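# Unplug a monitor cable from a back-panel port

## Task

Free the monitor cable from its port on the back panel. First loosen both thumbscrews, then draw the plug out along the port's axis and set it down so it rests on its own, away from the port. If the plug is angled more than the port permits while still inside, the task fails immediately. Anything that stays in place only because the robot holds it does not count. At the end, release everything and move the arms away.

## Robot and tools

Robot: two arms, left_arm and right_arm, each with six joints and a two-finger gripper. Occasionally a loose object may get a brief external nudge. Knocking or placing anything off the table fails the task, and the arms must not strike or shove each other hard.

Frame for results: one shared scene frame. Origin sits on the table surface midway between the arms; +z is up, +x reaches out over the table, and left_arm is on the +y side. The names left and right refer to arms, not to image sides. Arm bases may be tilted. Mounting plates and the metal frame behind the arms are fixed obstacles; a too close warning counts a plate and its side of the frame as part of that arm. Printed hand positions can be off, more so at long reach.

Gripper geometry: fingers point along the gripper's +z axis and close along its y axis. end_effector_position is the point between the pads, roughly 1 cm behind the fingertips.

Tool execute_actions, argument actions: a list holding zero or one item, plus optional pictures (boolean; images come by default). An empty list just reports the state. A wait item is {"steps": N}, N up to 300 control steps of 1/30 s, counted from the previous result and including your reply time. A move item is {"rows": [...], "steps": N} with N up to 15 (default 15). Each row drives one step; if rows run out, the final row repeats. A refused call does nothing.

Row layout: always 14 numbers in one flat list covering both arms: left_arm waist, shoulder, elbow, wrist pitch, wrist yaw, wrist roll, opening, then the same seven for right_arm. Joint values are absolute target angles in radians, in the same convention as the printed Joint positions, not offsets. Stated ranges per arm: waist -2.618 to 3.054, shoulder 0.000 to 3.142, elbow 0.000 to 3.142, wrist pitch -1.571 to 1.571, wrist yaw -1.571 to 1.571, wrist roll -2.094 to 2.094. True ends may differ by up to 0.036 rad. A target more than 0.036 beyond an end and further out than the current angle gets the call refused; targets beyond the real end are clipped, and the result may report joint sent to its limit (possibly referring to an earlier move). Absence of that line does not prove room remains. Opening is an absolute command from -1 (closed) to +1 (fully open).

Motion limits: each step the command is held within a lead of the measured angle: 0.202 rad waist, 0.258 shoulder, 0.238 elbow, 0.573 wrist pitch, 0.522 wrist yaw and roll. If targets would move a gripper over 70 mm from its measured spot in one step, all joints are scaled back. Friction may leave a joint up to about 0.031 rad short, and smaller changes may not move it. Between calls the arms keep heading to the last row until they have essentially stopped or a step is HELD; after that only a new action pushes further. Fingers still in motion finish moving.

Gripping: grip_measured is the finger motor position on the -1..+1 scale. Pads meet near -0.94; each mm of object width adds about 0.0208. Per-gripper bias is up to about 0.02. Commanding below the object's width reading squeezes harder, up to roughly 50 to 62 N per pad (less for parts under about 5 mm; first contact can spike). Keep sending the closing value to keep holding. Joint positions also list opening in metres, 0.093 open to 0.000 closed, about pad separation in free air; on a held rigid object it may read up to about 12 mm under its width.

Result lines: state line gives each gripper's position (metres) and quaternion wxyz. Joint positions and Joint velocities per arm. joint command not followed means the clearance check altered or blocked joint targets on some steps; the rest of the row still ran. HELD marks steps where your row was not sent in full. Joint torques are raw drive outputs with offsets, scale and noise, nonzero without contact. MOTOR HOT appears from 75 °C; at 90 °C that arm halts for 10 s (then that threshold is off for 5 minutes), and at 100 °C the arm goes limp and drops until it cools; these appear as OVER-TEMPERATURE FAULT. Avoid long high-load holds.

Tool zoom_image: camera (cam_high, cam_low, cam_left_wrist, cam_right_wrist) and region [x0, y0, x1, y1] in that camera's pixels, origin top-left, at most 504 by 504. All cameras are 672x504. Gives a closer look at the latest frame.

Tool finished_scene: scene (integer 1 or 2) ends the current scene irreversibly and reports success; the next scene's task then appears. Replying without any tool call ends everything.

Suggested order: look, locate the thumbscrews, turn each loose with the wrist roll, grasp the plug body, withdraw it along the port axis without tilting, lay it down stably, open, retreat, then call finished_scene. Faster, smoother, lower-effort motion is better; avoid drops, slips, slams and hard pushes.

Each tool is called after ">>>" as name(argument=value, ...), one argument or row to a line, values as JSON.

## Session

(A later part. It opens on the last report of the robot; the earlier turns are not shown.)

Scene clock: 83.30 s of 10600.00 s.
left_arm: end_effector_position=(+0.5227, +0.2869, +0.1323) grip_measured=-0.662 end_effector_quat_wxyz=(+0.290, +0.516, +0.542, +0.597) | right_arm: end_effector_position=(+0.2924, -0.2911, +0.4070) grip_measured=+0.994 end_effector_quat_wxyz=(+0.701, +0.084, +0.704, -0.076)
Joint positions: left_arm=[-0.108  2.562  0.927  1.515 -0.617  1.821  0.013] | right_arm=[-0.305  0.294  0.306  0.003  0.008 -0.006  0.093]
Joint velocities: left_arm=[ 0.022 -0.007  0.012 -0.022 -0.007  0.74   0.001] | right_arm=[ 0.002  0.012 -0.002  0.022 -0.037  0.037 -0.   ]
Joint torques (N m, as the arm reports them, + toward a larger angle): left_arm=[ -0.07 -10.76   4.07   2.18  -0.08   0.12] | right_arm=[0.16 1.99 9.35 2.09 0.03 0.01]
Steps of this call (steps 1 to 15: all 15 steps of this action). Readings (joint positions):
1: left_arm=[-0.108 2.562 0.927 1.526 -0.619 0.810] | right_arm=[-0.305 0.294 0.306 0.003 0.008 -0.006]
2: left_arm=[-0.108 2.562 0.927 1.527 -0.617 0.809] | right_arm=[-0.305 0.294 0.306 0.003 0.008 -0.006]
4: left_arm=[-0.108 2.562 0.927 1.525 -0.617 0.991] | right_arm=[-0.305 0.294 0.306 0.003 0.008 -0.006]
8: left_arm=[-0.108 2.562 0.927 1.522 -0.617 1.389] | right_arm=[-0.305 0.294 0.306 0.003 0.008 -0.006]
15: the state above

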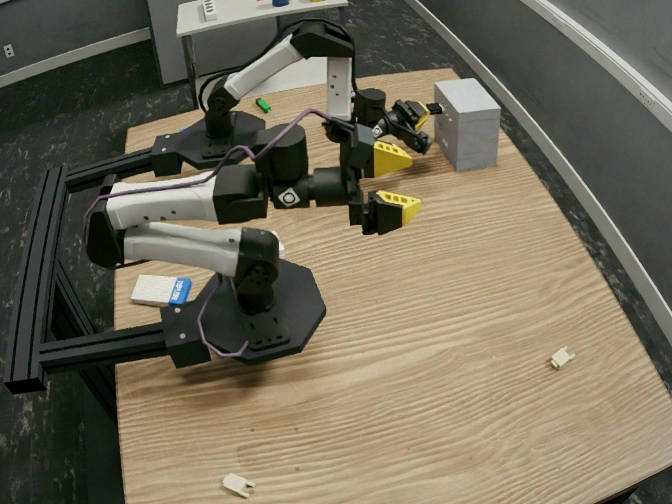

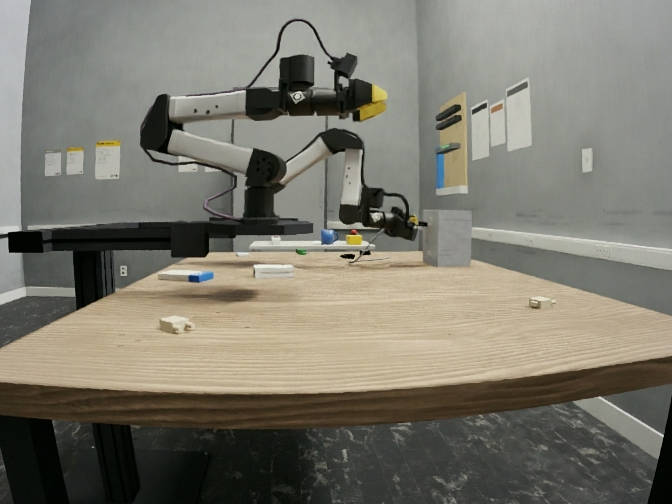

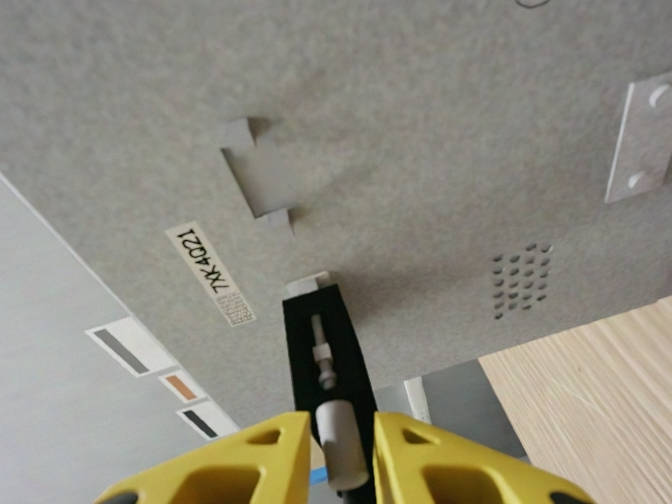

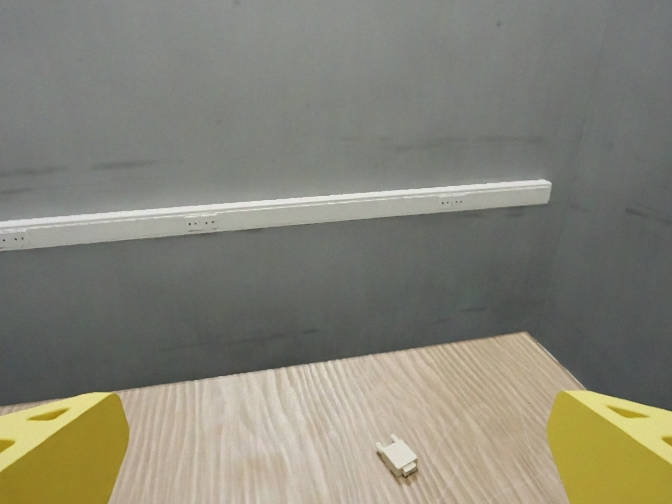

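>>> execute_actions(
  actions=[],
)

>>> execute_actions(
  actions=[
    {"rows":[[-0.107,2.56,0.935,1.52,-0.62,1.93,-1,-0.3,0.3,0.3,0,0,0,1],[-0.107,2.56,0.935,1.52,-0.62,1.93,-1,-0.3,0.3,0.3,0,0,0,1],[-0.107,2.56,0.935,1.52,-0.62,0.63,-1,-0.3,0.3,0.3,0,0,0,1]]},
  ],
  pictures=false,
)

>>> execute_actions(
  actions=[
    {"rows":[[-0.107,2.56,0.935,1.52,-0.62,0.8,-0.66,-0.3,0.3,0.3,0,0,0,1],[-0.107,2.56,0.935,1.52,-0.62,0.8,-0.66,-0.3,0.3,0.3,0,0,0,1],[-0.107,2.56,0.935,1.51,-0.62,2.09,-0.66,-0.3,0.3,0.3,0,0,0,1]]},
  ],
  pictures=false,
)

>>> execute_actions(
  actions=[
    {"rows":[[-0.107,2.56,0.935,1.52,-0.62,1.93,-1,-0.3,0.3,0.3,0,0,0,1],[-0.107,2.56,0.935,1.52,-0.62,1.93,-1,-0.3,0.3,0.3,0,0,0,1],[-0.107,2.56,0.935,1.52,-0.62,0.63,-1,-0.3,0.3,0.3,0,0,0,1]]},
  ],
  pictures=false,
)

>>> execute_actions(
  actions=[
    {"rows":[[-0.107,2.56,0.935,1.52,-0.62,0.8,-0.66,-0.3,0.3,0.3,0,0,0,1],[-0.107,2.56,0.935,1.52,-0.62,0.8,-0.66,-0.3,0.3,0.3,0,0,0,1],[-0.107,2.56,0.935,1.51,-0.62,2.09,-0.66,-0.3,0.3,0.3,0,0,0,1]]},
  ],
  pictures=false,
)

>>> execute_actions(
  actions=[
    {"rows":[[-0.107,2.56,0.935,1.52,-0.62,1.93,-1,-0.3,0.3,0.3,0,0,0,1],[-0.107,2.56,0.935,1.52,-0.62,1.93,-1,-0.3,0.3,0.3,0,0,0,1],[-0.107,2.56,0.935,1.52,-0.62,0.63,-1,-0.3,0.3,0.3,0,0,0,1]]},
  ],
  pictures=false,
)

>>> execute_actions(
  actions=[
    {"rows":[[-0.107,2.56,0.935,1.52,-0.62,0.8,-0.66,-0.3,0.3,0.3,0,0,0,1],[-0.107,2.56,0.935,1.52,-0.62,0.8,-0.66,-0.3,0.3,0.3,0,0,0,1],[-0.107,2.56,0.935,1.51,-0.62,2.09,-0.66,-0.3,0.3,0.3,0,0,0,1]]},
  ],
  pictures=false,
)

>>> execute_actions(
  actions=[
    {"rows":[[-0.107,2.56,0.935,1.52,-0.62,1.93,-1,-0.3,0.3,0.3,0,0,0,1],[-0.107,2.56,0.935,1.52,-0.62,1.93,-1,-0.3,0.3,0.3,0,0,0,1],[-0.107,2.56,0.935,1.52,-0.62,0.63,-1,-0.3,0.3,0.3,0,0,0,1]]},
  ],
  pictures=false,
)

>>> execute_actions(
  actions=[
    {"rows":[[-0.107,2.56,0.935,1.52,-0.62,0.8,-0.66,-0.3,0.3,0.3,0,0,0,1],[-0.107,2.56,0.935,1.52,-0.62,0.8,-0.66,-0.3,0.3,0.3,0,0,0,1],[-0.107,2.56,0.935,1.51,-0.62,2.09,-0.66,-0.3,0.3,0.3,0,0,0,1]]},
  ],
  pictures=false,
)

>>> execute_actions(
  actions=[
    {"rows":[[-0.107,2.56,0.935,1.52,-0.62,1.93,-1,-0.3,0.3,0.3,0,0,0,1],[-0.107,2.56,0.935,1.52,-0.62,1.93,-1,-0.3,0.3,0.3,0,0,0,1],[-0.107,2.56,0.935,1.52,-0.62,0.63,-1,-0.3,0.3,0.3,0,0,0,1]]},
  ],
  pictures=false,
)

>>> execute_actions(
  actions=[
    {"rows":[[-0.107,2.56,0.935,1.52,-0.62,0.8,-0.66,-0.3,0.3,0.3,0,0,0,1],[-0.107,2.56,0.935,1.52,-0.62,0.8,-0.66,-0.3,0.3,0.3,0,0,0,1],[-0.107,2.56,0.935,1.51,-0.62,2.09,-0.66,-0.3,0.3,0.3,0,0,0,1]]},
  ],
  pictures=false,
)

>>> execute_actions(
  actions=[
    {"rows":[[-0.107,2.56,0.935,1.52,-0.62,1.93,-1,-0.3,0.3,0.3,0,0,0,1],[-0.107,2.56,0.935,1.52,-0.62,1.93,-1,-0.3,0.3,0.3,0,0,0,1],[-0.107,2.56,0.935,1.52,-0.62,0.63,-1,-0.3,0.3,0.3,0,0,0,1]]},
  ],
  pictures=false,
)

>>> execute_actions(
  actions=[
    {"rows":[[-0.107,2.56,0.935,1.52,-0.62,0.8,-0.66,-0.3,0.3,0.3,0,0,0,1],[-0.107,2.56,0.935,1.52,-0.62,0.8,-0.66,-0.3,0.3,0.3,0,0,0,1],[-0.107,2.56,0.935,1.51,-0.62,2.09,-0.66,-0.3,0.3,0.3,0,0,0,1]]},
  ],
  pictures=false,
)

>>> execute_actions(
  actions=[
    {"rows":[[-0.107,2.56,0.935,1.52,-0.62,1.93,-1,-0.3,0.3,0.3,0,0,0,1],[-0.107,2.56,0.935,1.52,-0.62,1.93,-1,-0.3,0.3,0.3,0,0,0,1],[-0.107,2.56,0.935,1.52,-0.62,0.63,-1,-0.3,0.3,0.3,0,0,0,1]]},
  ],
  pictures=false,
)

>>> execute_actions(
  actions=[
    {"rows":[[-0.107,2.56,0.935,1.52,-0.62,0.8,-0.66,-0.3,0.3,0.3,0,0,0,1],[-0.107,2.56,0.935,1.52,-0.62,0.8,-0.66,-0.3,0.3,0.3,0,0,0,1],[-0.107,2.56,0.935,1.51,-0.62,2.09,-0.66,-0.3,0.3,0.3,0,0,0,1]]},
  ],
  pictures=false,
)

>>> execute_actions(
  actions=[
    {"rows":[[-0.107,2.56,0.935,1.52,-0.62,1.93,-1,-0.3,0.3,0.3,0,0,0,1],[-0.107,2.56,0.935,1.52,-0.62,1.93,-1,-0.3,0.3,0.3,0,0,0,1],[-0.107,2.56,0.935,1.52,-0.62,0.63,-1,-0.3,0.3,0.3,0,0,0,1]]},
  ],
  pictures=false,
)

>>> execute_actions(
  actions=[
    {"rows":[[-0.107,2.56,0.935,1.52,-0.62,0.8,-0.66,-0.3,0.3,0.3,0,0,0,1],[-0.107,2.56,0.935,1.52,-0.62,0.8,-0.66,-0.3,0.3,0.3,0,0,0,1],[-0.107,2.56,0.935,1.51,-0.62,2.09,-0.66,-0.3,0.3,0.3,0,0,0,1]]},
  ],
  pictures=false,
)

>>> execute_actions(
  actions=[
    {"rows":[[-0.107,2.56,0.935,1.52,-0.62,1.93,-1,-0.3,0.3,0.3,0,0,0,1],[-0.107,2.56,0.935,1.52,-0.62,1.93,-1,-0.3,0.3,0.3,0,0,0,1],[-0.107,2.56,0.935,1.52,-0.62,0.63,-1,-0.3,0.3,0.3,0,0,0,1]]},
  ],
  pictures=false,
)

>>> execute_actions(
  actions=[
    {"rows":[[-0.107,2.56,0.935,1.52,-0.62,0.8,-0.66,-0.3,0.3,0.3,0,0,0,1],[-0.107,2.56,0.935,1.52,-0.62,0.8,-0.66,-0.3,0.3,0.3,0,0,0,1],[-0.107,2.56,0.935,1.51,-0.62,2.09,-0.66,-0.3,0.3,0.3,0,0,0,1]]},
  ],
  pictures=false,
)

>>> execute_actions(
  actions=[
    {"rows":[[-0.107,2.56,0.935,1.52,-0.62,1.93,-1,-0.3,0.3,0.3,0,0,0,1],[-0.107,2.56,0.935,1.52,-0.62,1.93,-1,-0.3,0.3,0.3,0,0,0,1],[-0.107,2.56,0.935,1.52,-0.62,0.63,-1,-0.3,0.3,0.3,0,0,0,1]]},
  ],
  pictures=false,
)

>>> execute_actions(
  actions=[
    {"rows":[[-0.107,2.56,0.935,1.52,-0.62,0.8,-0.66,-0.3,0.3,0.3,0,0,0,1],[-0.107,2.56,0.935,1.52,-0.62,0.8,-0.66,-0.3,0.3,0.3,0,0,0,1],[-0.107,2.56,0.935,1.51,-0.62,2.09,-0.66,-0.3,0.3,0.3,0,0,0,1]]},
  ],
  pictures=false,
)

>>> execute_actions(
  actions=[
    {"rows":[[-0.107,2.56,0.935,1.52,-0.62,1.93,-1,-0.3,0.3,0.3,0,0,0,1],[-0.107,2.56,0.935,1.52,-0.62,1.93,-1,-0.3,0.3,0.3,0,0,0,1],[-0.107,2.56,0.935,1.52,-0.62,0.63,-1,-0.3,0.3,0.3,0,0,0,1]]},
  ],
  pictures=false,
)

>>> execute_actions(
  actions=[
    {"rows":[[-0.107,2.56,0.935,1.52,-0.62,0.8,-0.66,-0.3,0.3,0.3,0,0,0,1],[-0.107,2.56,0.935,1.52,-0.62,0.8,-0.66,-0.3,0.3,0.3,0,0,0,1],[-0.107,2.56,0.935,1.51,-0.62,1.57,-0.6,-0.3,0.3,0.3,0,0,0,1]]},
  ],
  pictures=false,
)

>>> execute_actions(
  actions=[
    {"rows":[[-0.13,2.56,0.935,1.52,-0.62,1.57,-0.5,-0.3,0.3,0.3,0,0,0,1],[-0.16,2.56,0.935,1.52,-0.62,1.57,-0.5,-0.3,0.3,0.3,0,0,0,1],[-0.19,2.56,0.935,1.52,-0.62,1.57,-0.5,-0.3,0.3,0.3,0,0,0,1],[-0.22,2.56,0.935,1.51,-0.62,1.57,-0.5,-0.3,0.3,0.3,0,0,0,1]]},
  ],
)

>>> zoom_image(
  camera="cam_left_wrist",
  region=[180,150,500,480],
)

Scene clock: 119.60 s of 10600.00 s.
left_arm: end_effector_position=(+0.5225, +0.2870, +0.1307) grip_measured=-0.662 end_effector_quat_wxyz=(+0.253, +0.549, +0.512, +0.611) | right_arm: end_effector_position=(+0.2924, -0.2911, +0.4070) grip_measured=+0.994 end_effector_quat_wxyz=(+0.701, +0.084, +0.704, -0.076)
Joint positions: left_arm=[-0.108  2.562  0.927  1.508 -0.617  1.937  0.013] | right_arm=[-0.305  0.294  0.306  0.003  0.008 -0.006  0.093]
Joint velocities: left_arm=[ 0.012 -0.012  0.002  0.051 -0.022 -0.022 -0.001] | right_arm=[-0.032  0.007 -0.002 -0.081 -0.051  0.022 -0.   ]
Joint torques (N m, as the arm reports them, + toward a larger angle): left_arm=[  0.05 -10.68   4.16   2.19  -0.1    0.12] | right_arm=[0.02 2.02 9.44 2.16 0.   0.  ]
Steps of this call (steps 1 to 30: the robot went on to your last target; steps 31 to 90: nothing new was sent; then 33.30 s passed at rest). Readings (joint positions):
1: left_arm=[-0.108 2.562 0.927 1.514 -0.617 1.844] | right_arm=[-0.305 0.294 0.306 0.003 0.008 -0.006]
2: left_arm=[-0.108 2.562 0.927 1.514 -0.617 1.863] | right_arm=[-0.305 0.294 0.306 0.003 0.008 -0.006]
4: left_arm=[-0.108 2.562 0.927 1.512 -0.617 1.890] | right_arm=[-0.305 0.294 0.306 0.003 0.008 -0.006]
8: left_arm=[-0.108 2.562 0.927 1.510 -0.617 1.918] | right_arm=[-0.305 0.294 0.306 0.003 0.008 -0.006]
90: the state above
All arms were judged still, so your last target was given up. Only a new action makes them travel on or press farther. Fingers that are still opening or closing keep moving.

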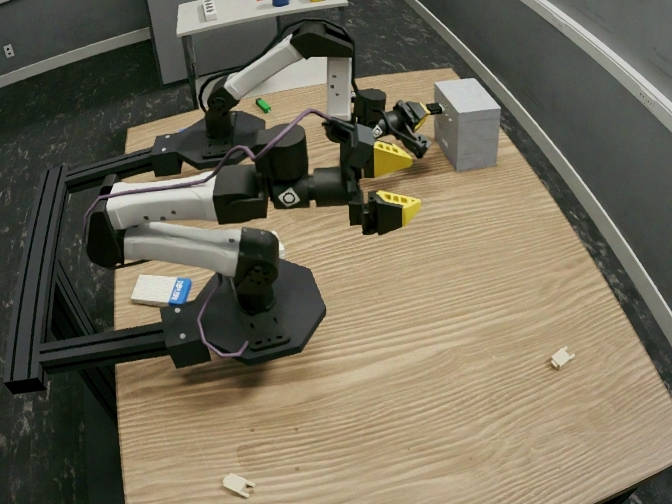

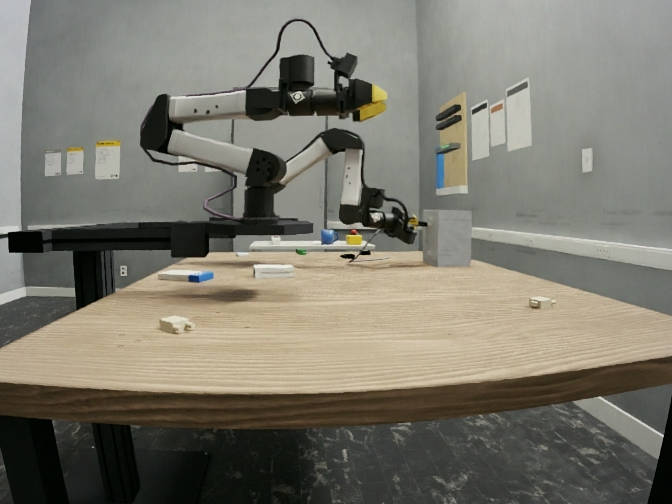

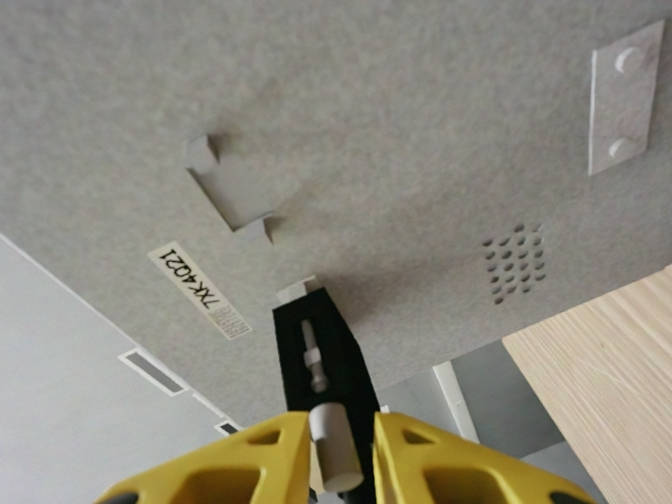

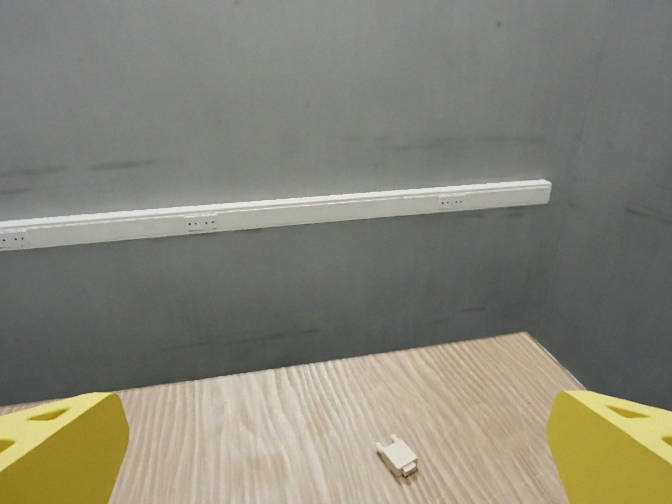

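Scene clock: 120.10 s of 10600.00 s.
left_arm: end_effector_position=(+0.5229, +0.2872, +0.1346) grip_measured=-0.964 end_effector_quat_wxyz=(+0.545, +0.189, +0.721, +0.385) | right_arm: end_effector_position=(+0.2924, -0.2911, +0.4070) grip_measured=+0.994 end_effector_quat_wxyz=(+0.701, +0.084, +0.704, -0.076)
Joint positions: left_arm=[-0.108  2.562  0.927  1.526 -0.618  0.82   0.   ] | right_arm=[-0.305  0.294  0.306  0.003  0.008 -0.006  0.093]
Joint velocities: left_arm=[-0.007  0.002 -0.007  0.051 -0.095 -1.062  0.   ] | right_arm=[ 0.007 -0.012 -0.007  0.022 -0.007 -0.022  0.   ]
Joint torques (N m, as the arm reports them, + toward a larger angle): left_arm=[ -0.11 -10.69   4.15   2.11   0.    -0.29] | right_arm=[0.3  1.93 9.34 2.17 0.06 0.04]
Steps of this call (steps 1 to 15: all 15 steps of this action). Readings (joint positions):
1: left_arm=[-0.108 2.562 0.927 1.508 -0.615 1.936] | right_arm=[-0.305 0.294 0.306 0.003 0.008 -0.006]
2: left_arm=[-0.108 2.562 0.927 1.511 -0.615 1.935] | right_arm=[-0.305 0.294 0.306 0.003 0.008 -0.006]
4: left_arm=[-0.108 2.562 0.927 1.513 -0.613 1.751] | right_arm=[-0.305 0.294 0.306 0.003 0.008 -0.006]
8: left_arm=[-0.108 2.562 0.927 1.517 -0.612 1.357] | right_arm=[-0.305 0.294 0.306 0.003 0.008 -0.006]
15: the state above

Scene clock: 120.60 s of 10600.00 s.
left_arm: end_effector_position=(+0.5227, +0.2868, +0.1319) grip_measured=-0.662 end_effector_quat_wxyz=(+0.261, +0.542, +0.516, +0.609) | right_arm: end_effector_position=(+0.2924, -0.2911, +0.4070) grip_measured=+0.994 end_effector_quat_wxyz=(+0.701, +0.084, +0.704, -0.076)
Joint positions: left_arm=[-0.108  2.562  0.927  1.514 -0.616  1.918  0.013] | right_arm=[-0.305  0.294  0.306  0.003  0.008 -0.006  0.093]
Joint velocities: left_arm=[-0.002 -0.012 -0.002 -0.051  0.022  1.077  0.001] | right_arm=[-0.012 -0.022 -0.007  0.007 -0.022  0.007  0.001]
Joint torques (N m, as the arm reports them, + toward a larger angle): left_arm=[ -0.1  -10.83   4.08   2.21  -0.07   0.1 ] | right_arm=[0.09 1.84 9.47 2.04 0.02 0.03]
Steps of this call (steps 1 to 15: all 15 steps of this action). Readings (joint positions):
1: left_arm=[-0.108 2.562 0.927 1.527 -0.618 0.813] | right_arm=[-0.305 0.294 0.306 0.003 0.008 -0.006]
2: left_arm=[-0.108 2.562 0.927 1.527 -0.616 0.811] | right_arm=[-0.305 0.294 0.306 0.003 0.008 -0.006]
4: left_arm=[-0.108 2.562 0.927 1.525 -0.616 0.994] | right_arm=[-0.305 0.294 0.306 0.003 0.008 -0.006]
8: left_arm=[-0.108 2.562 0.927 1.522 -0.616 1.391] | right_arm=[-0.305 0.294 0.306 0.003 0.008 -0.006]
15: the state above

Scene clock: 121.10 s of 10600.00 s.
left_arm: end_effector_position=(+0.5228, +0.2873, +0.1344) grip_measured=-0.964 end_effector_quat_wxyz=(+0.545, +0.188, +0.721, +0.384) | right_arm: end_effector_position=(+0.2924, -0.2911, +0.4070) grip_measured=+0.994 end_effector_quat_wxyz=(+0.701, +0.084, +0.704, -0.076)
Joint positions: left_arm=[-0.108  2.562  0.927  1.525 -0.619  0.817  0.   ] | right_arm=[-0.305  0.294  0.306  0.003  0.008 -0.006  0.093]
Joint velocities: left_arm=[-0.002  0.002 -0.002  0.007 -0.139 -1.048  0.   ] | right_arm=[-0.012  0.007  0.017 -0.037 -0.007 -0.066  0.   ]
Joint torques (N m, as the arm reports them, + toward a larger angle): left_arm=[ -0.01 -10.84   3.94   2.13   0.05  -0.38] | right_arm=[ 0.    1.87  9.52  2.09  0.08 -0.02]
Steps of this call (steps 1 to 15: all 15 steps of this action). Readings (joint positions):
1: left_arm=[-0.108 2.562 0.927 1.513 -0.615 1.925] | right_arm=[-0.305 0.294 0.306 0.003 0.008 -0.006]
2: left_arm=[-0.108 2.562 0.927 1.513 -0.615 1.925] | right_arm=[-0.305 0.294 0.306 0.003 0.008 -0.006]
4: left_arm=[-0.108 2.562 0.927 1.514 -0.614 1.741] | right_arm=[-0.305 0.294 0.306 0.003 0.008 -0.006]
8: left_arm=[-0.108 2.562 0.927 1.517 -0.613 1.345] | right_arm=[-0.305 0.294 0.306 0.003 0.008 -0.006]
15: the state above

Scene clock: 121.60 s of 10600.00 s.
left_arm: end_effector_position=(+0.5227, +0.2869, +0.1320) grip_measured=-0.662 end_effector_quat_wxyz=(+0.261, +0.542, +0.517, +0.609) | right_arm: end_effector_position=(+0.2924, -0.2911, +0.4070) grip_measured=+0.994 end_effector_quat_wxyz=(+0.701, +0.084, +0.704, -0.076)
Joint positions: left_arm=[-0.108  2.562  0.927  1.514 -0.616  1.917  0.013] | right_arm=[-0.305  0.294  0.306  0.003  0.008 -0.006  0.093]
Joint velocities: left_arm=[ 0.007 -0.027 -0.012 -0.051  0.037  1.048 -0.001] | right_arm=[-0.017 -0.002  0.007 -0.007  0.007 -0.037 -0.   ]
Joint torques (N m, as the arm reports them, + toward a larger angle): left_arm=[ -0.09 -10.65   4.14   2.21  -0.1    0.11] | right_arm=[ 0.2   1.81  9.52  2.05  0.03 -0.05]
Steps of this call (steps 1 to 15: all 15 steps of this action). Readings (joint positions):
1: left_arm=[-0.108 2.562 0.927 1.526 -0.619 0.810] | right_arm=[-0.305 0.294 0.306 0.003 0.008 -0.006]
2: left_arm=[-0.108 2.562 0.927 1.527 -0.617 0.810] | right_arm=[-0.305 0.294 0.306 0.003 0.008 -0.006]
4: left_arm=[-0.108 2.562 0.927 1.525 -0.616 0.991] | right_arm=[-0.305 0.294 0.306 0.003 0.008 -0.006]
8: left_arm=[-0.108 2.562 0.927 1.522 -0.616 1.389] | right_arm=[-0.305 0.294 0.306 0.003 0.008 -0.006]
15: the state above

Scene clock: 122.10 s of 10600.00 s.
left_arm: end_effector_position=(+0.5228, +0.2874, +0.1344) grip_measured=-0.964 end_effector_quat_wxyz=(+0.545, +0.188, +0.721, +0.384) | right_arm: end_effector_position=(+0.2924, -0.2911, +0.4070) grip_measured=+0.994 end_effector_quat_wxyz=(+0.701, +0.084, +0.704, -0.076)
Joint positions: left_arm=[-0.108  2.562  0.927  1.525 -0.62   0.817  0.   ] | right_arm=[-0.305  0.294  0.306  0.003  0.008 -0.006  0.093]
Joint velocities: left_arm=[-0.007 -0.002 -0.017  0.051 -0.066 -0.93   0.   ] | right_arm=[-0.012  0.012 -0.022  0.066 -0.022 -0.037  0.   ]
Joint torques (N m, as the arm reports them, + toward a larger angle): left_arm=[  0.01 -10.7    3.9    2.11   0.04  -0.44] | right_arm=[0.03 2.05 9.49 2.08 0.07 0.01]
Steps of this call (steps 1 to 15: all 15 steps of this action). Readings (joint positions):
1: left_arm=[-0.108 2.562 0.927 1.513 -0.616 1.925] | right_arm=[-0.305 0.294 0.306 0.003 0.008 -0.006]
2: left_arm=[-0.108 2.562 0.927 1.513 -0.615 1.925] | right_arm=[-0.305 0.294 0.306 0.003 0.008 -0.006]
4: left_arm=[-0.108 2.562 0.927 1.514 -0.614 1.740] | right_arm=[-0.305 0.294 0.306 0.003 0.008 -0.006]
8: left_arm=[-0.108 2.562 0.927 1.517 -0.614 1.345] | right_arm=[-0.305 0.294 0.306 0.003 0.008 -0.006]
15: the state above

Scene clock: 122.60 s of 10600.00 s.
left_arm: end_effector_position=(+0.5227, +0.2869, +0.1319) grip_measured=-0.662 end_effector_quat_wxyz=(+0.261, +0.542, +0.517, +0.609) | right_arm: end_effector_position=(+0.2924, -0.2911, +0.4070) grip_measured=+0.994 end_effector_quat_wxyz=(+0.701, +0.084, +0.704, -0.076)
Joint positions: left_arm=[-0.108  2.562  0.927  1.514 -0.617  1.917  0.013] | right_arm=[-0.305  0.294  0.306  0.003  0.008 -0.006  0.093]
Joint velocities: left_arm=[ 0.012 -0.002  0.007 -0.037  0.022  1.004 -0.   ] | right_arm=[-0.002  0.002  0.007 -0.081  0.051 -0.007  0.001]
Joint torques (N m, as the arm reports them, + toward a larger angle): left_arm=[  0.15 -10.73   4.01   2.23  -0.1    0.1 ] | right_arm=[0.21 1.91 9.56 2.07 0.05 0.07]
Steps of this call (steps 1 to 15: all 15 steps of this action). Readings (joint positions):
1: left_arm=[-0.108 2.562 0.927 1.526 -0.619 0.810] | right_arm=[-0.305 0.294 0.306 0.003 0.008 -0.006]
2: left_arm=[-0.108 2.562 0.927 1.527 -0.617 0.810] | right_arm=[-0.305 0.294 0.306 0.003 0.008 -0.006]
4: left_arm=[-0.108 2.562 0.927 1.525 -0.617 0.991] | right_arm=[-0.305 0.294 0.306 0.003 0.008 -0.006]
8: left_arm=[-0.108 2.562 0.927 1.522 -0.617 1.389] | right_arm=[-0.305 0.294 0.306 0.003 0.008 -0.006]
15: the state above

Scene clock: 123.10 s of 10600.00 s.
left_arm: end_effector_position=(+0.5228, +0.2874, +0.1344) grip_measured=-0.964 end_effector_quat_wxyz=(+0.545, +0.188, +0.721, +0.384) | right_arm: end_effector_position=(+0.2924, -0.2911, +0.4070) grip_measured=+0.994 end_effector_quat_wxyz=(+0.701, +0.084, +0.704, -0.076)
Joint positions: left_arm=[-0.108  2.562  0.927  1.525 -0.62   0.817  0.   ] | right_arm=[-0.305  0.294  0.306  0.003  0.008 -0.006  0.093]
Joint velocities: left_arm=[-0.007 -0.002  0.012 -0.022 -0.022 -1.048  0.   ] | right_arm=[ 0.002 -0.007  0.002 -0.037 -0.022 -0.037  0.001]
Joint torques (N m, as the arm reports them, + toward a larger angle): left_arm=[  0.08 -10.71   4.14   2.12   0.05  -0.37] | right_arm=[ 0.19  1.93  9.38  2.1  -0.01  0.02]
Steps of this call (steps 1 to 15: all 15 steps of this action). Readings (joint positions):
1: left_arm=[-0.108 2.562 0.927 1.513 -0.616 1.925] | right_arm=[-0.305 0.294 0.306 0.003 0.008 -0.006]
2: left_arm=[-0.108 2.562 0.927 1.513 -0.615 1.925] | right_arm=[-0.305 0.294 0.306 0.003 0.008 -0.006]
4: left_arm=[-0.108 2.562 0.927 1.514 -0.614 1.740] | right_arm=[-0.305 0.294 0.306 0.003 0.008 -0.006]
8: left_arm=[-0.108 2.562 0.927 1.517 -0.614 1.345] | right_arm=[-0.305 0.294 0.306 0.003 0.008 -0.006]
15: the state above

Scene clock: 123.60 s of 10600.00 s.
left_arm: end_effector_position=(+0.5227, +0.2869, +0.1319) grip_measured=-0.662 end_effector_quat_wxyz=(+0.261, +0.542, +0.517, +0.610) | right_arm: end_effector_position=(+0.2924, -0.2911, +0.4070) grip_measured=+0.994 end_effector_quat_wxyz=(+0.701, +0.084, +0.704, -0.076)
Joint positions: left_arm=[-0.108  2.562  0.927  1.514 -0.617  1.917  0.013] | right_arm=[-0.305  0.294  0.306  0.003  0.008 -0.006  0.093]
Joint velocities: left_arm=[-0.022 -0.012 -0.002 -0.051 -0.037  1.092  0.   ] | right_arm=[ 0.002  0.007 -0.012 -0.081  0.007 -0.081 -0.   ]
Joint torques (N m, as the arm reports them, + toward a larger angle): left_arm=[  0.03 -10.72   4.17   2.19  -0.1    0.1 ] | right_arm=[-0.04  2.12  9.48  2.13  0.02  0.08]
Steps of this call (steps 1 to 15: all 15 steps of this action). Readings (joint positions):
1: left_arm=[-0.108 2.562 0.927 1.526 -0.619 0.810] | right_arm=[-0.305 0.294 0.306 0.003 0.008 -0.006]
2: left_arm=[-0.108 2.562 0.927 1.527 -0.617 0.810] | right_arm=[-0.305 0.294 0.306 0.003 0.008 -0.006]
4: left_arm=[-0.108 2.562 0.927 1.525 -0.617 0.992] | right_arm=[-0.305 0.294 0.306 0.003 0.008 -0.006]
8: left_arm=[-0.108 2.562 0.927 1.522 -0.617 1.389] | right_arm=[-0.305 0.294 0.306 0.003 0.008 -0.006]
15: the state above

Scene clock: 124.10 s of 10600.00 s.
left_arm: end_effector_position=(+0.5228, +0.2873, +0.1343) grip_measured=-0.964 end_effector_quat_wxyz=(+0.545, +0.188, +0.721, +0.384) | right_arm: end_effector_position=(+0.2924, -0.2911, +0.4070) grip_measured=+0.994 end_effector_quat_wxyz=(+0.701, +0.084, +0.704, -0.076)
Joint positions: left_arm=[-0.108  2.562  0.927  1.525 -0.619  0.817  0.   ] | right_arm=[-0.305  0.294  0.306  0.003  0.008 -0.006  0.093]
Joint velocities: left_arm=[ 0.002 -0.012 -0.002 -0.051 -0.037 -0.93   0.   ] | right_arm=[-0.002  0.012 -0.007 -0.051 -0.007 -0.066 -0.001]
Joint torques (N m, as the arm reports them, + toward a larger angle): left_arm=[ -0.01 -10.63   4.1    2.09   0.02  -0.44] | right_arm=[-0.01  2.03  9.42  2.01  0.    0.07]
Steps of this call (steps 1 to 15: all 15 steps of this action). Readings (joint positions):
1: left_arm=[-0.108 2.562 0.927 1.513 -0.616 1.925] | right_arm=[-0.305 0.294 0.306 0.003 0.008 -0.006]
2: left_arm=[-0.108 2.562 0.927 1.513 -0.615 1.925] | right_arm=[-0.305 0.294 0.306 0.003 0.008 -0.006]
4: left_arm=[-0.108 2.562 0.927 1.514 -0.614 1.741] | right_arm=[-0.305 0.294 0.306 0.003 0.008 -0.006]
8: left_arm=[-0.108 2.562 0.927 1.517 -0.614 1.345] | right_arm=[-0.305 0.294 0.306 0.003 0.008 -0.006]
15: the state above

Scene clock: 124.60 s of 10600.00 s.
left_arm: end_effector_position=(+0.5227, +0.2869, +0.1320) grip_measured=-0.662 end_effector_quat_wxyz=(+0.261, +0.542, +0.516, +0.610) | right_arm: end_effector_position=(+0.2924, -0.2911, +0.4070) grip_measured=+0.994 end_effector_quat_wxyz=(+0.701, +0.084, +0.704, -0.076)
Joint positions: left_arm=[-0.108  2.562  0.927  1.514 -0.616  1.917  0.013] | right_arm=[-0.305  0.294  0.306  0.003  0.008 -0.006  0.093]
Joint velocities: left_arm=[ 0.007  0.002 -0.027 -0.066 -0.007  0.974 -0.001] | right_arm=[ 0.007  0.002  0.002 -0.081 -0.007 -0.022 -0.   ]
Joint torques (N m, as the arm reports them, + toward a larger angle): left_arm=[ -0.04 -10.73   4.13   2.26  -0.06   0.11] | right_arm=[ 0.03  1.96  9.48  2.07 -0.01 -0.04]
Steps of this call (steps 1 to 15: all 15 steps of this action). Readings (joint positions):
1: left_arm=[-0.108 2.562 0.927 1.526 -0.619 0.810] | right_arm=[-0.305 0.294 0.306 0.003 0.008 -0.006]
2: left_arm=[-0.108 2.562 0.927 1.528 -0.617 0.810] | right_arm=[-0.305 0.294 0.306 0.003 0.008 -0.006]
4: left_arm=[-0.108 2.562 0.927 1.525 -0.616 0.992] | right_arm=[-0.305 0.294 0.306 0.003 0.008 -0.006]
8: left_arm=[-0.108 2.562 0.927 1.522 -0.616 1.389] | right_arm=[-0.305 0.294 0.306 0.003 0.008 -0.006]
15: the state above

Scene clock: 125.10 s of 10600.00 s.
left_arm: end_effector_position=(+0.5228, +0.2873, +0.1343) grip_measured=-0.963 end_effector_quat_wxyz=(+0.545, +0.188, +0.721, +0.384) | right_arm: end_effector_position=(+0.2924, -0.2911, +0.4070) grip_measured=+0.994 end_effector_quat_wxyz=(+0.701, +0.084, +0.704, -0.076)
Joint positions: left_arm=[-0.108  2.562  0.927  1.525 -0.619  0.817  0.   ] | right_arm=[-0.305  0.294  0.306  0.003  0.008 -0.006  0.093]
Joint velocities: left_arm=[-0.012 -0.002  0.002 -0.022 -0.066 -1.033  0.   ] | right_arm=[-0.012 -0.002 -0.007  0.081 -0.051  0.007  0.001]
Joint torques (N m, as the arm reports them, + toward a larger angle): left_arm=[  0.   -10.7    4.12   2.13   0.06  -0.43] | right_arm=[-0.14  1.93  9.38  2.07  0.03  0.  ]
Steps of this call (steps 1 to 15: all 15 steps of this action). Readings (joint positions):
1: left_arm=[-0.108 2.562 0.927 1.513 -0.616 1.925] | right_arm=[-0.305 0.294 0.306 0.003 0.008 -0.006]
2: left_arm=[-0.108 2.562 0.927 1.513 -0.615 1.925] | right_arm=[-0.305 0.294 0.306 0.003 0.008 -0.006]
4: left_arm=[-0.108 2.562 0.927 1.514 -0.614 1.741] | right_arm=[-0.305 0.294 0.306 0.003 0.008 -0.006]
8: left_arm=[-0.108 2.562 0.927 1.517 -0.614 1.345] | right_arm=[-0.305 0.294 0.306 0.003 0.008 -0.006]
15: the state above

Scene clock: 125.60 s of 10600.00 s.
left_arm: end_effector_position=(+0.5227, +0.2869, +0.1320) grip_measured=-0.662 end_effector_quat_wxyz=(+0.261, +0.542, +0.516, +0.610) | right_arm: end_effector_position=(+0.2924, -0.2911, +0.4070) grip_measured=+0.994 end_effector_quat_wxyz=(+0.701, +0.084, +0.704, -0.076)
Joint positions: left_arm=[-0.108  2.562  0.927  1.514 -0.616  1.917  0.013] | right_arm=[-0.305  0.294  0.306  0.003  0.008 -0.006  0.093]
Joint velocities: left_arm=[-0.012 -0.007 -0.012 -0.022 -0.037  1.092  0.001] | right_arm=[-0.012 -0.002 -0.002  0.037 -0.081  0.051  0.   ]
Joint torques (N m, as the arm reports them, + toward a larger angle): left_arm=[ -0.09 -10.84   3.95   2.23  -0.11   0.03] | right_arm=[ 0.25  2.1   9.37  2.12  0.   -0.01]
Steps of this call (steps 1 to 15: all 15 steps of this action). Readings (joint positions):
1: left_arm=[-0.108 2.562 0.927 1.526 -0.619 0.810] | right_arm=[-0.305 0.294 0.306 0.003 0.008 -0.006]
2: left_arm=[-0.108 2.562 0.927 1.528 -0.617 0.810] | right_arm=[-0.305 0.294 0.306 0.003 0.008 -0.006]
4: left_arm=[-0.108 2.562 0.927 1.525 -0.616 0.992] | right_arm=[-0.305 0.294 0.306 0.003 0.008 -0.006]
8: left_arm=[-0.108 2.562 0.927 1.522 -0.616 1.389] | right_arm=[-0.305 0.294 0.306 0.003 0.008 -0.006]
15: the state above

Scene clock: 126.10 s of 10600.00 s.
left_arm: end_effector_position=(+0.5228, +0.2873, +0.1343) grip_measured=-0.963 end_effector_quat_wxyz=(+0.545, +0.188, +0.721, +0.384) | right_arm: end_effector_position=(+0.2924, -0.2911, +0.4070) grip_measured=+0.994 end_effector_quat_wxyz=(+0.701, +0.084, +0.704, -0.076)
Joint positions: left_arm=[-0.108  2.562  0.927  1.525 -0.619  0.817  0.   ] | right_arm=[-0.305  0.294  0.306  0.003  0.008 -0.006  0.093]
Joint velocities: left_arm=[-0.012 -0.007  0.002 -0.007 -0.022 -0.989  0.   ] | right_arm=[ 0.007 -0.012 -0.012 -0.007  0.022 -0.037 -0.001]
Joint torques (N m, as the arm reports them, + toward a larger angle): left_arm=[ -0.13 -10.64   4.22   2.13   0.02  -0.37] | right_arm=[ 0.05  1.77  9.52  2.14 -0.01 -0.03]
Steps of this call (steps 1 to 15: all 15 steps of this action). Readings (joint positions):
1: left_arm=[-0.108 2.562 0.927 1.513 -0.616 1.925] | right_arm=[-0.305 0.294 0.306 0.003 0.008 -0.006]
2: left_arm=[-0.108 2.562 0.927 1.513 -0.615 1.925] | right_arm=[-0.305 0.294 0.306 0.003 0.008 -0.006]
4: left_arm=[-0.108 2.562 0.927 1.514 -0.614 1.741] | right_arm=[-0.305 0.294 0.306 0.003 0.008 -0.006]
8: left_arm=[-0.108 2.562 0.927 1.517 -0.614 1.345] | right_arm=[-0.305 0.294 0.306 0.003 0.008 -0.006]
15: the state above

Scene clock: 126.60 s of 10600.00 s.
left_arm: end_effector_position=(+0.5227, +0.2869, +0.1320) grip_measured=-0.662 end_effector_quat_wxyz=(+0.261, +0.542, +0.517, +0.609) | right_arm: end_effector_position=(+0.2924, -0.2911, +0.4070) grip_measured=+0.994 end_effector_quat_wxyz=(+0.701, +0.084, +0.704, -0.076)
Joint positions: left_arm=[-0.108  2.562  0.927  1.514 -0.616  1.917  0.013] | right_arm=[-0.305  0.294  0.306  0.003  0.008 -0.006  0.093]
Joint velocities: left_arm=[ 0.007 -0.002  0.012 -0.081 -0.037  1.077 -0.001] | right_arm=[-0.007  0.007 -0.007 -0.037  0.007  0.007  0.001]
Joint torques (N m, as the arm reports them, + toward a larger angle): left_arm=[ -0.03 -10.64   4.11   2.27  -0.07   0.12] | right_arm=[-0.04  1.7   9.67  2.07  0.04  0.  ]
Steps of this call (steps 1 to 15: all 15 steps of this action). Readings (joint positions):
1: left_arm=[-0.108 2.562 0.927 1.526 -0.619 0.810] | right_arm=[-0.305 0.294 0.306 0.003 0.008 -0.006]
2: left_arm=[-0.108 2.562 0.927 1.528 -0.617 0.810] | right_arm=[-0.305 0.294 0.306 0.003 0.008 -0.006]
4: left_arm=[-0.108 2.562 0.927 1.525 -0.616 0.992] | right_arm=[-0.305 0.294 0.306 0.003 0.008 -0.006]
8: left_arm=[-0.108 2.562 0.927 1.522 -0.616 1.389] | right_arm=[-0.305 0.294 0.306 0.003 0.008 -0.006]
15: the state above

Scene clock: 127.10 s of 10600.00 s.
left_arm: end_effector_position=(+0.5228, +0.2873, +0.1343) grip_measured=-0.963 end_effector_quat_wxyz=(+0.545, +0.188, +0.721, +0.384) | right_arm: end_effector_position=(+0.2924, -0.2911, +0.4070) grip_measured=+0.994 end_effector_quat_wxyz=(+0.701, +0.084, +0.704, -0.076)
Joint positions: left_arm=[-0.108  2.562  0.927  1.525 -0.619  0.817  0.   ] | right_arm=[-0.305  0.294  0.306  0.003  0.008 -0.006  0.093]
Joint velocities: left_arm=[ 0.017  0.002 -0.012 -0.022 -0.095 -1.062  0.   ] | right_arm=[ 0.002  0.012  0.002  0.066 -0.037 -0.022  0.001]
Joint torques (N m, as the arm reports them, + toward a larger angle): left_arm=[ -0.01 -10.59   4.04   2.11   0.02  -0.38] | right_arm=[0.24 1.95 9.5  2.07 0.01 0.05]
Steps of this call (steps 1 to 15: all 15 steps of this action). Readings (joint positions):
1: left_arm=[-0.108 2.562 0.927 1.513 -0.616 1.924] | right_arm=[-0.305 0.294 0.306 0.003 0.008 -0.006]
2: left_arm=[-0.108 2.562 0.927 1.513 -0.615 1.924] | right_arm=[-0.305 0.294 0.306 0.003 0.008 -0.006]
4: left_arm=[-0.108 2.562 0.927 1.514 -0.614 1.740] | right_arm=[-0.305 0.294 0.306 0.003 0.008 -0.006]
8: left_arm=[-0.108 2.562 0.927 1.517 -0.614 1.344] | right_arm=[-0.305 0.294 0.306 0.003 0.008 -0.006]
15: the state above

Scene clock: 127.60 s of 10600.00 s.
left_arm: end_effector_position=(+0.5227, +0.2869, +0.1320) grip_measured=-0.662 end_effector_quat_wxyz=(+0.261, +0.542, +0.517, +0.610) | right_arm: end_effector_position=(+0.2924, -0.2911, +0.4070) grip_measured=+0.994 end_effector_quat_wxyz=(+0.701, +0.084, +0.704, -0.076)
Joint positions: left_arm=[-0.108  2.562  0.927  1.514 -0.617  1.917  0.013] | right_arm=[-0.305  0.294  0.306  0.003  0.008 -0.006  0.093]
Joint velocities: left_arm=[ 0.017 -0.007 -0.002 -0.007  0.022  1.048 -0.   ] | right_arm=[ 0.017 -0.017 -0.002 -0.037 -0.007 -0.007 -0.   ]
Joint torques (N m, as the arm reports them, + toward a larger angle): left_arm=[ -0.06 -10.71   4.12   2.25  -0.08   0.1 ] | right_arm=[ 0.01  1.82  9.47  2.09  0.06 -0.02]
Steps of this call (steps 1 to 15: all 15 steps of this action). Readings (joint positions):
1: left_arm=[-0.108 2.562 0.927 1.526 -0.619 0.811] | right_arm=[-0.305 0.294 0.306 0.003 0.008 -0.006]
2: left_arm=[-0.108 2.562 0.927 1.528 -0.617 0.810] | right_arm=[-0.305 0.294 0.306 0.003 0.008 -0.006]
4: left_arm=[-0.108 2.562 0.927 1.525 -0.617 0.992] | right_arm=[-0.305 0.294 0.306 0.003 0.008 -0.006]
8: left_arm=[-0.108 2.562 0.927 1.522 -0.617 1.389] | right_arm=[-0.305 0.294 0.306 0.003 0.008 -0.006]
15: the state above

Scene clock: 128.10 s of 10600.00 s.
left_arm: end_effector_position=(+0.5228, +0.2873, +0.1343) grip_measured=-0.963 end_effector_quat_wxyz=(+0.545, +0.188, +0.721, +0.384) | right_arm: end_effector_position=(+0.2924, -0.2911, +0.4070) grip_measured=+0.994 end_effector_quat_wxyz=(+0.701, +0.084, +0.704, -0.076)
Joint positions: left_arm=[-0.108  2.562  0.927  1.525 -0.619  0.817  0.   ] | right_arm=[-0.305  0.294  0.306  0.003  0.008 -0.006  0.093]
Joint velocities: left_arm=[-0.007 -0.012 -0.012  0.051 -0.007 -1.018  0.   ] | right_arm=[ 0.017 -0.007 -0.022 -0.007 -0.051  0.007 -0.001]
Joint torques (N m, as the arm reports them, + toward a larger angle): left_arm=[  0.1  -10.64   4.1    2.11  -0.04  -0.45] | right_arm=[ 0.12  1.85  9.38  2.11  0.02 -0.03]
Steps of this call (steps 1 to 15: all 15 steps of this action). Readings (joint positions):
1: left_arm=[-0.108 2.562 0.927 1.513 -0.616 1.924] | right_arm=[-0.305 0.294 0.306 0.003 0.008 -0.006]
2: left_arm=[-0.108 2.562 0.927 1.513 -0.615 1.924] | right_arm=[-0.305 0.294 0.306 0.003 0.008 -0.006]
4: left_arm=[-0.108 2.562 0.927 1.514 -0.614 1.740] | right_arm=[-0.305 0.294 0.306 0.003 0.008 -0.006]
8: left_arm=[-0.108 2.562 0.927 1.517 -0.614 1.344] | right_arm=[-0.305 0.294 0.306 0.003 0.008 -0.006]
15: the state above

Scene clock: 128.60 s of 10600.00 s.
left_arm: end_effector_position=(+0.5227, +0.2869, +0.1319) grip_measured=-0.662 end_effector_quat_wxyz=(+0.261, +0.542, +0.517, +0.610) | right_arm: end_effector_position=(+0.2924, -0.2911, +0.4070) grip_measured=+0.994 end_effector_quat_wxyz=(+0.701, +0.084, +0.704, -0.076)
Joint positions: left_arm=[-0.108  2.562  0.927  1.514 -0.617  1.917  0.013] | right_arm=[-0.305  0.294  0.306  0.003  0.008 -0.006  0.093]
Joint velocities: left_arm=[-0.007 -0.007  0.007 -0.11  -0.022  1.062  0.   ] | right_arm=[ 0.007  0.032  0.007  0.007  0.007 -0.037  0.001]
Joint torques (N m, as the arm reports them, + toward a larger angle): left_arm=[ -0.02 -10.78   4.21   2.26  -0.08   0.09] | right_arm=[-0.05  1.78  9.17  2.07  0.01  0.01]
Steps of this call (steps 1 to 15: all 15 steps of this action). Readings (joint positions):
1: left_arm=[-0.108 2.562 0.927 1.526 -0.619 0.811] | right_arm=[-0.305 0.294 0.306 0.003 0.008 -0.006]
2: left_arm=[-0.108 2.562 0.927 1.528 -0.617 0.810] | right_arm=[-0.305 0.294 0.306 0.003 0.008 -0.006]
4: left_arm=[-0.108 2.562 0.927 1.525 -0.617 0.992] | right_arm=[-0.305 0.294 0.306 0.003 0.008 -0.006]
8: left_arm=[-0.108 2.562 0.927 1.522 -0.617 1.389] | right_arm=[-0.305 0.294 0.306 0.003 0.008 -0.006]
15: the state above

Scene clock: 129.10 s of 10600.00 s.
left_arm: end_effector_position=(+0.5228, +0.2873, +0.1344) grip_measured=-0.963 end_effector_quat_wxyz=(+0.545, +0.188, +0.721, +0.384) | right_arm: end_effector_position=(+0.2924, -0.2911, +0.4070) grip_measured=+0.994 end_effector_quat_wxyz=(+0.701, +0.084, +0.704, -0.076)
Joint positions: left_arm=[-0.108  2.562  0.927  1.525 -0.619  0.817  0.   ] | right_arm=[-0.305  0.294  0.306  0.003  0.008 -0.006  0.093]
Joint velocities: left_arm=[ 0.002 -0.007  0.007 -0.007 -0.095 -0.945  0.   ] | right_arm=[-0.002 -0.007 -0.007 -0.007  0.022  0.066 -0.001]
Joint torques (N m, as the arm reports them, + toward a larger angle): left_arm=[  0.1  -10.64   4.18   2.15   0.01  -0.43] | right_arm=[ 0.2   2.    9.45  2.01  0.01 -0.01]
Steps of this call (steps 1 to 15: all 15 steps of this action). Readings (joint positions):
1: left_arm=[-0.108 2.562 0.927 1.513 -0.616 1.925] | right_arm=[-0.305 0.294 0.306 0.003 0.008 -0.006]
2: left_arm=[-0.108 2.562 0.927 1.513 -0.615 1.925] | right_arm=[-0.305 0.294 0.306 0.003 0.008 -0.006]
4: left_arm=[-0.108 2.562 0.927 1.514 -0.614 1.740] | right_arm=[-0.305 0.294 0.306 0.003 0.008 -0.006]
8: left_arm=[-0.108 2.562 0.927 1.517 -0.614 1.344] | right_arm=[-0.305 0.294 0.306 0.003 0.008 -0.006]
15: the state above

Scene clock: 129.60 s of 10600.00 s.
left_arm: end_effector_position=(+0.5227, +0.2869, +0.1319) grip_measured=-0.662 end_effector_quat_wxyz=(+0.261, +0.542, +0.517, +0.609) | right_arm: end_effector_position=(+0.2924, -0.2911, +0.4070) grip_measured=+0.994 end_effector_quat_wxyz=(+0.701, +0.084, +0.704, -0.076)
Joint positions: left_arm=[-0.108  2.562  0.927  1.514 -0.617  1.917  0.013] | right_arm=[-0.305  0.294  0.306  0.003  0.008 -0.006  0.093]
Joint velocities: left_arm=[-0.002 -0.012  0.002 -0.022  0.007  1.077 -0.   ] | right_arm=[-0.007  0.012 -0.002 -0.037 -0.022 -0.037 -0.002]
Joint torques (N m, as the arm reports them, + toward a larger angle): left_arm=[  0.04 -10.66   4.32   2.23  -0.1    0.12] | right_arm=[0.09 1.98 9.38 2.09 0.08 0.1 ]
Steps of this call (steps 1 to 15: all 15 steps of this action). Readings (joint positions):
1: left_arm=[-0.108 2.562 0.927 1.526 -0.619 0.810] | right_arm=[-0.305 0.294 0.306 0.003 0.008 -0.006]
2: left_arm=[-0.108 2.562 0.927 1.527 -0.617 0.810] | right_arm=[-0.305 0.294 0.306 0.003 0.008 -0.006]
4: left_arm=[-0.108 2.562 0.927 1.525 -0.617 0.992] | right_arm=[-0.305 0.294 0.306 0.003 0.008 -0.006]
8: left_arm=[-0.108 2.562 0.927 1.522 -0.617 1.389] | right_arm=[-0.305 0.294 0.306 0.003 0.008 -0.006]
15: the state above

Scene clock: 130.10 s of 10600.00 s.
left_arm: end_effector_position=(+0.5228, +0.2873, +0.1344) grip_measured=-0.963 end_effector_quat_wxyz=(+0.545, +0.188, +0.721, +0.384) | right_arm: end_effector_position=(+0.2924, -0.2911, +0.4070) grip_measured=+0.994 end_effector_quat_wxyz=(+0.701, +0.084, +0.704, -0.076)
Joint positions: left_arm=[-0.108  2.562  0.927  1.525 -0.619  0.817  0.   ] | right_arm=[-0.305  0.294  0.306  0.003  0.008 -0.006  0.093]
Joint velocities: left_arm=[ 0.002  0.002  0.007  0.007 -0.007 -0.945  0.   ] | right_arm=[-0.037 -0.022 -0.002 -0.022  0.037  0.081  0.   ]
Joint torques (N m, as the arm reports them, + toward a larger angle): left_arm=[  0.04 -10.81   4.07   2.13  -0.03  -0.42] | right_arm=[ 0.05  1.68  9.44  2.09 -0.02  0.  ]
Steps of this call (steps 1 to 15: all 15 steps of this action). Readings (joint positions):
1: left_arm=[-0.108 2.562 0.927 1.513 -0.616 1.924] | right_arm=[-0.305 0.294 0.306 0.003 0.008 -0.006]
2: left_arm=[-0.108 2.562 0.927 1.513 -0.615 1.924] | right_arm=[-0.305 0.294 0.306 0.003 0.008 -0.006]
4: left_arm=[-0.108 2.562 0.927 1.514 -0.614 1.740] | right_arm=[-0.305 0.294 0.306 0.003 0.008 -0.006]
8: left_arm=[-0.108 2.562 0.927 1.517 -0.614 1.344] | right_arm=[-0.305 0.294 0.306 0.003 0.008 -0.006]
15: the state above

Scene clock: 130.60 s of 10600.00 s.
left_arm: end_effector_position=(+0.5229, +0.2869, +0.1331) grip_measured=-0.602 end_effector_quat_wxyz=(+0.381, +0.425, +0.615, +0.545) | right_arm: end_effector_position=(+0.2924, -0.2911, +0.4070) grip_measured=+0.994 end_effector_quat_wxyz=(+0.701, +0.084, +0.704, -0.076)
Joint positions: left_arm=[-0.108  2.562  0.927  1.519 -0.616  1.511  0.016] | right_arm=[-0.305  0.294  0.306  0.003  0.008 -0.006  0.093]
Joint velocities: left_arm=[ 0.007 -0.002  0.002 -0.051 -0.081  0.286 -0.   ] | right_arm=[ 0.002 -0.002 -0.002 -0.066  0.007 -0.051  0.001]
Joint torques (N m, as the arm reports them, + toward a larger angle): left_arm=[ -0.19 -10.68   4.18   2.09  -0.08   0.09] | right_arm=[-0.02  1.85  9.49  2.1   0.02 -0.02]
Steps of this call (steps 1 to 15: all 15 steps of this action). Readings (joint positions):
1: left_arm=[-0.108 2.562 0.927 1.526 -0.619 0.811] | right_arm=[-0.305 0.294 0.306 0.003 0.008 -0.006]
2: left_arm=[-0.108 2.562 0.927 1.527 -0.617 0.810] | right_arm=[-0.305 0.294 0.306 0.003 0.008 -0.006]
4: left_arm=[-0.108 2.562 0.927 1.525 -0.616 0.992] | right_arm=[-0.305 0.294 0.306 0.003 0.008 -0.006]
8: left_arm=[-0.108 2.562 0.927 1.522 -0.616 1.320] | right_arm=[-0.305 0.294 0.306 0.003 0.008 -0.006]
15: the state above

Scene clock: 131.10 s of 10600.00 s.
left_arm: end_effector_position=(+0.5153, +0.2273, +0.1344) grip_measured=-0.502 end_effector_quat_wxyz=(+0.401, +0.474, +0.577, +0.531) | right_arm: end_effector_position=(+0.2924, -0.2911, +0.4070) grip_measured=+0.994 end_effector_quat_wxyz=(+0.701, +0.084, +0.704, -0.076)
Joint positions: left_arm=[-0.227  2.562  0.927  1.519 -0.616  1.559  0.021] | right_arm=[-0.305  0.294  0.306  0.003  0.008 -0.006  0.093]
Joint velocities: left_arm=[-0.002  0.002  0.012 -0.022 -0.007  0.037 -0.001] | right_arm=[-0.007 -0.002  0.002 -0.007  0.007  0.022  0.   ]
Joint torques (N m, as the arm reports them, + toward a larger angle): left_arm=[  0.55 -10.79   4.05   2.11  -0.07   0.03] | right_arm=[0.04 1.81 9.35 2.1  0.05 0.01]
Steps of this call (steps 1 to 15: all 15 steps of this action). Readings (joint positions):
1: left_arm=[-0.109 2.562 0.927 1.519 -0.617 1.521] | right_arm=[-0.305 0.294 0.306 0.003 0.008 -0.006]
2: left_arm=[-0.114 2.562 0.927 1.519 -0.618 1.529] | right_arm=[-0.305 0.294 0.306 0.003 0.008 -0.006]
4: left_arm=[-0.146 2.562 0.927 1.519 -0.623 1.541] | right_arm=[-0.305 0.294 0.306 0.003 0.008 -0.006]
8: left_arm=[-0.224 2.562 0.927 1.519 -0.618 1.553] | right_arm=[-0.305 0.294 0.306 0.003 0.008 -0.006]
15: the state above

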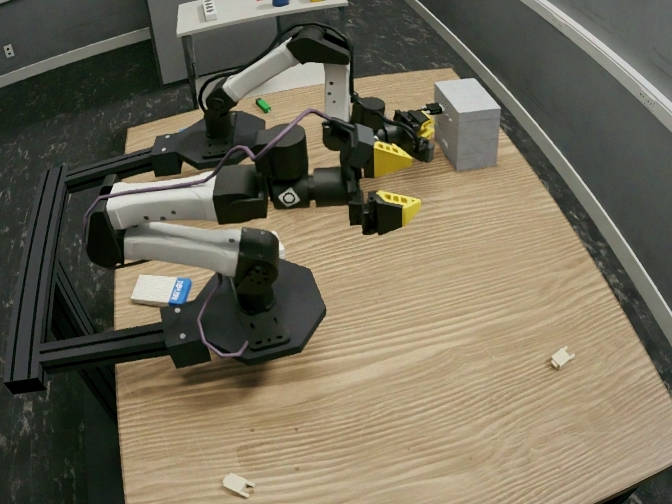

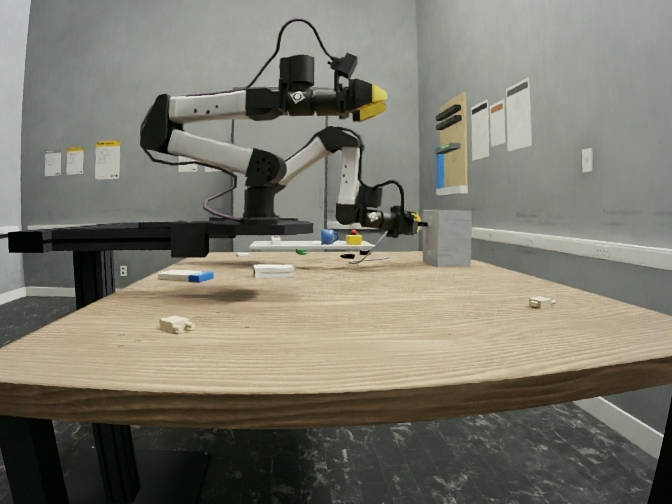

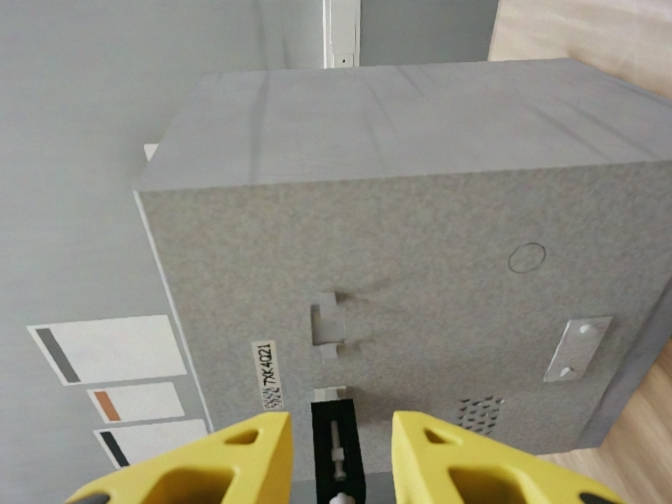

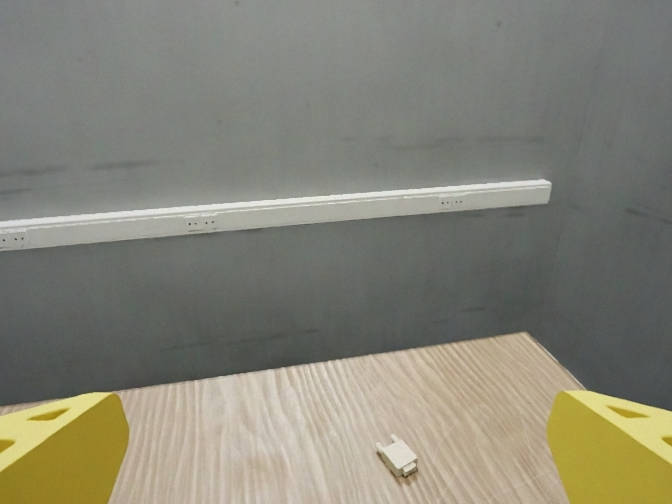

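Region (180, 150, 500, 480) of cam_left_wrist's 672x504 image, scaled by 1.527, with more detail than that image has; it fills the left 489 columns of this view, and the rest is white.

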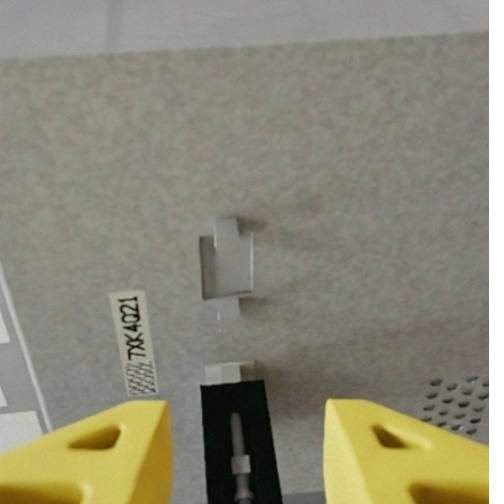

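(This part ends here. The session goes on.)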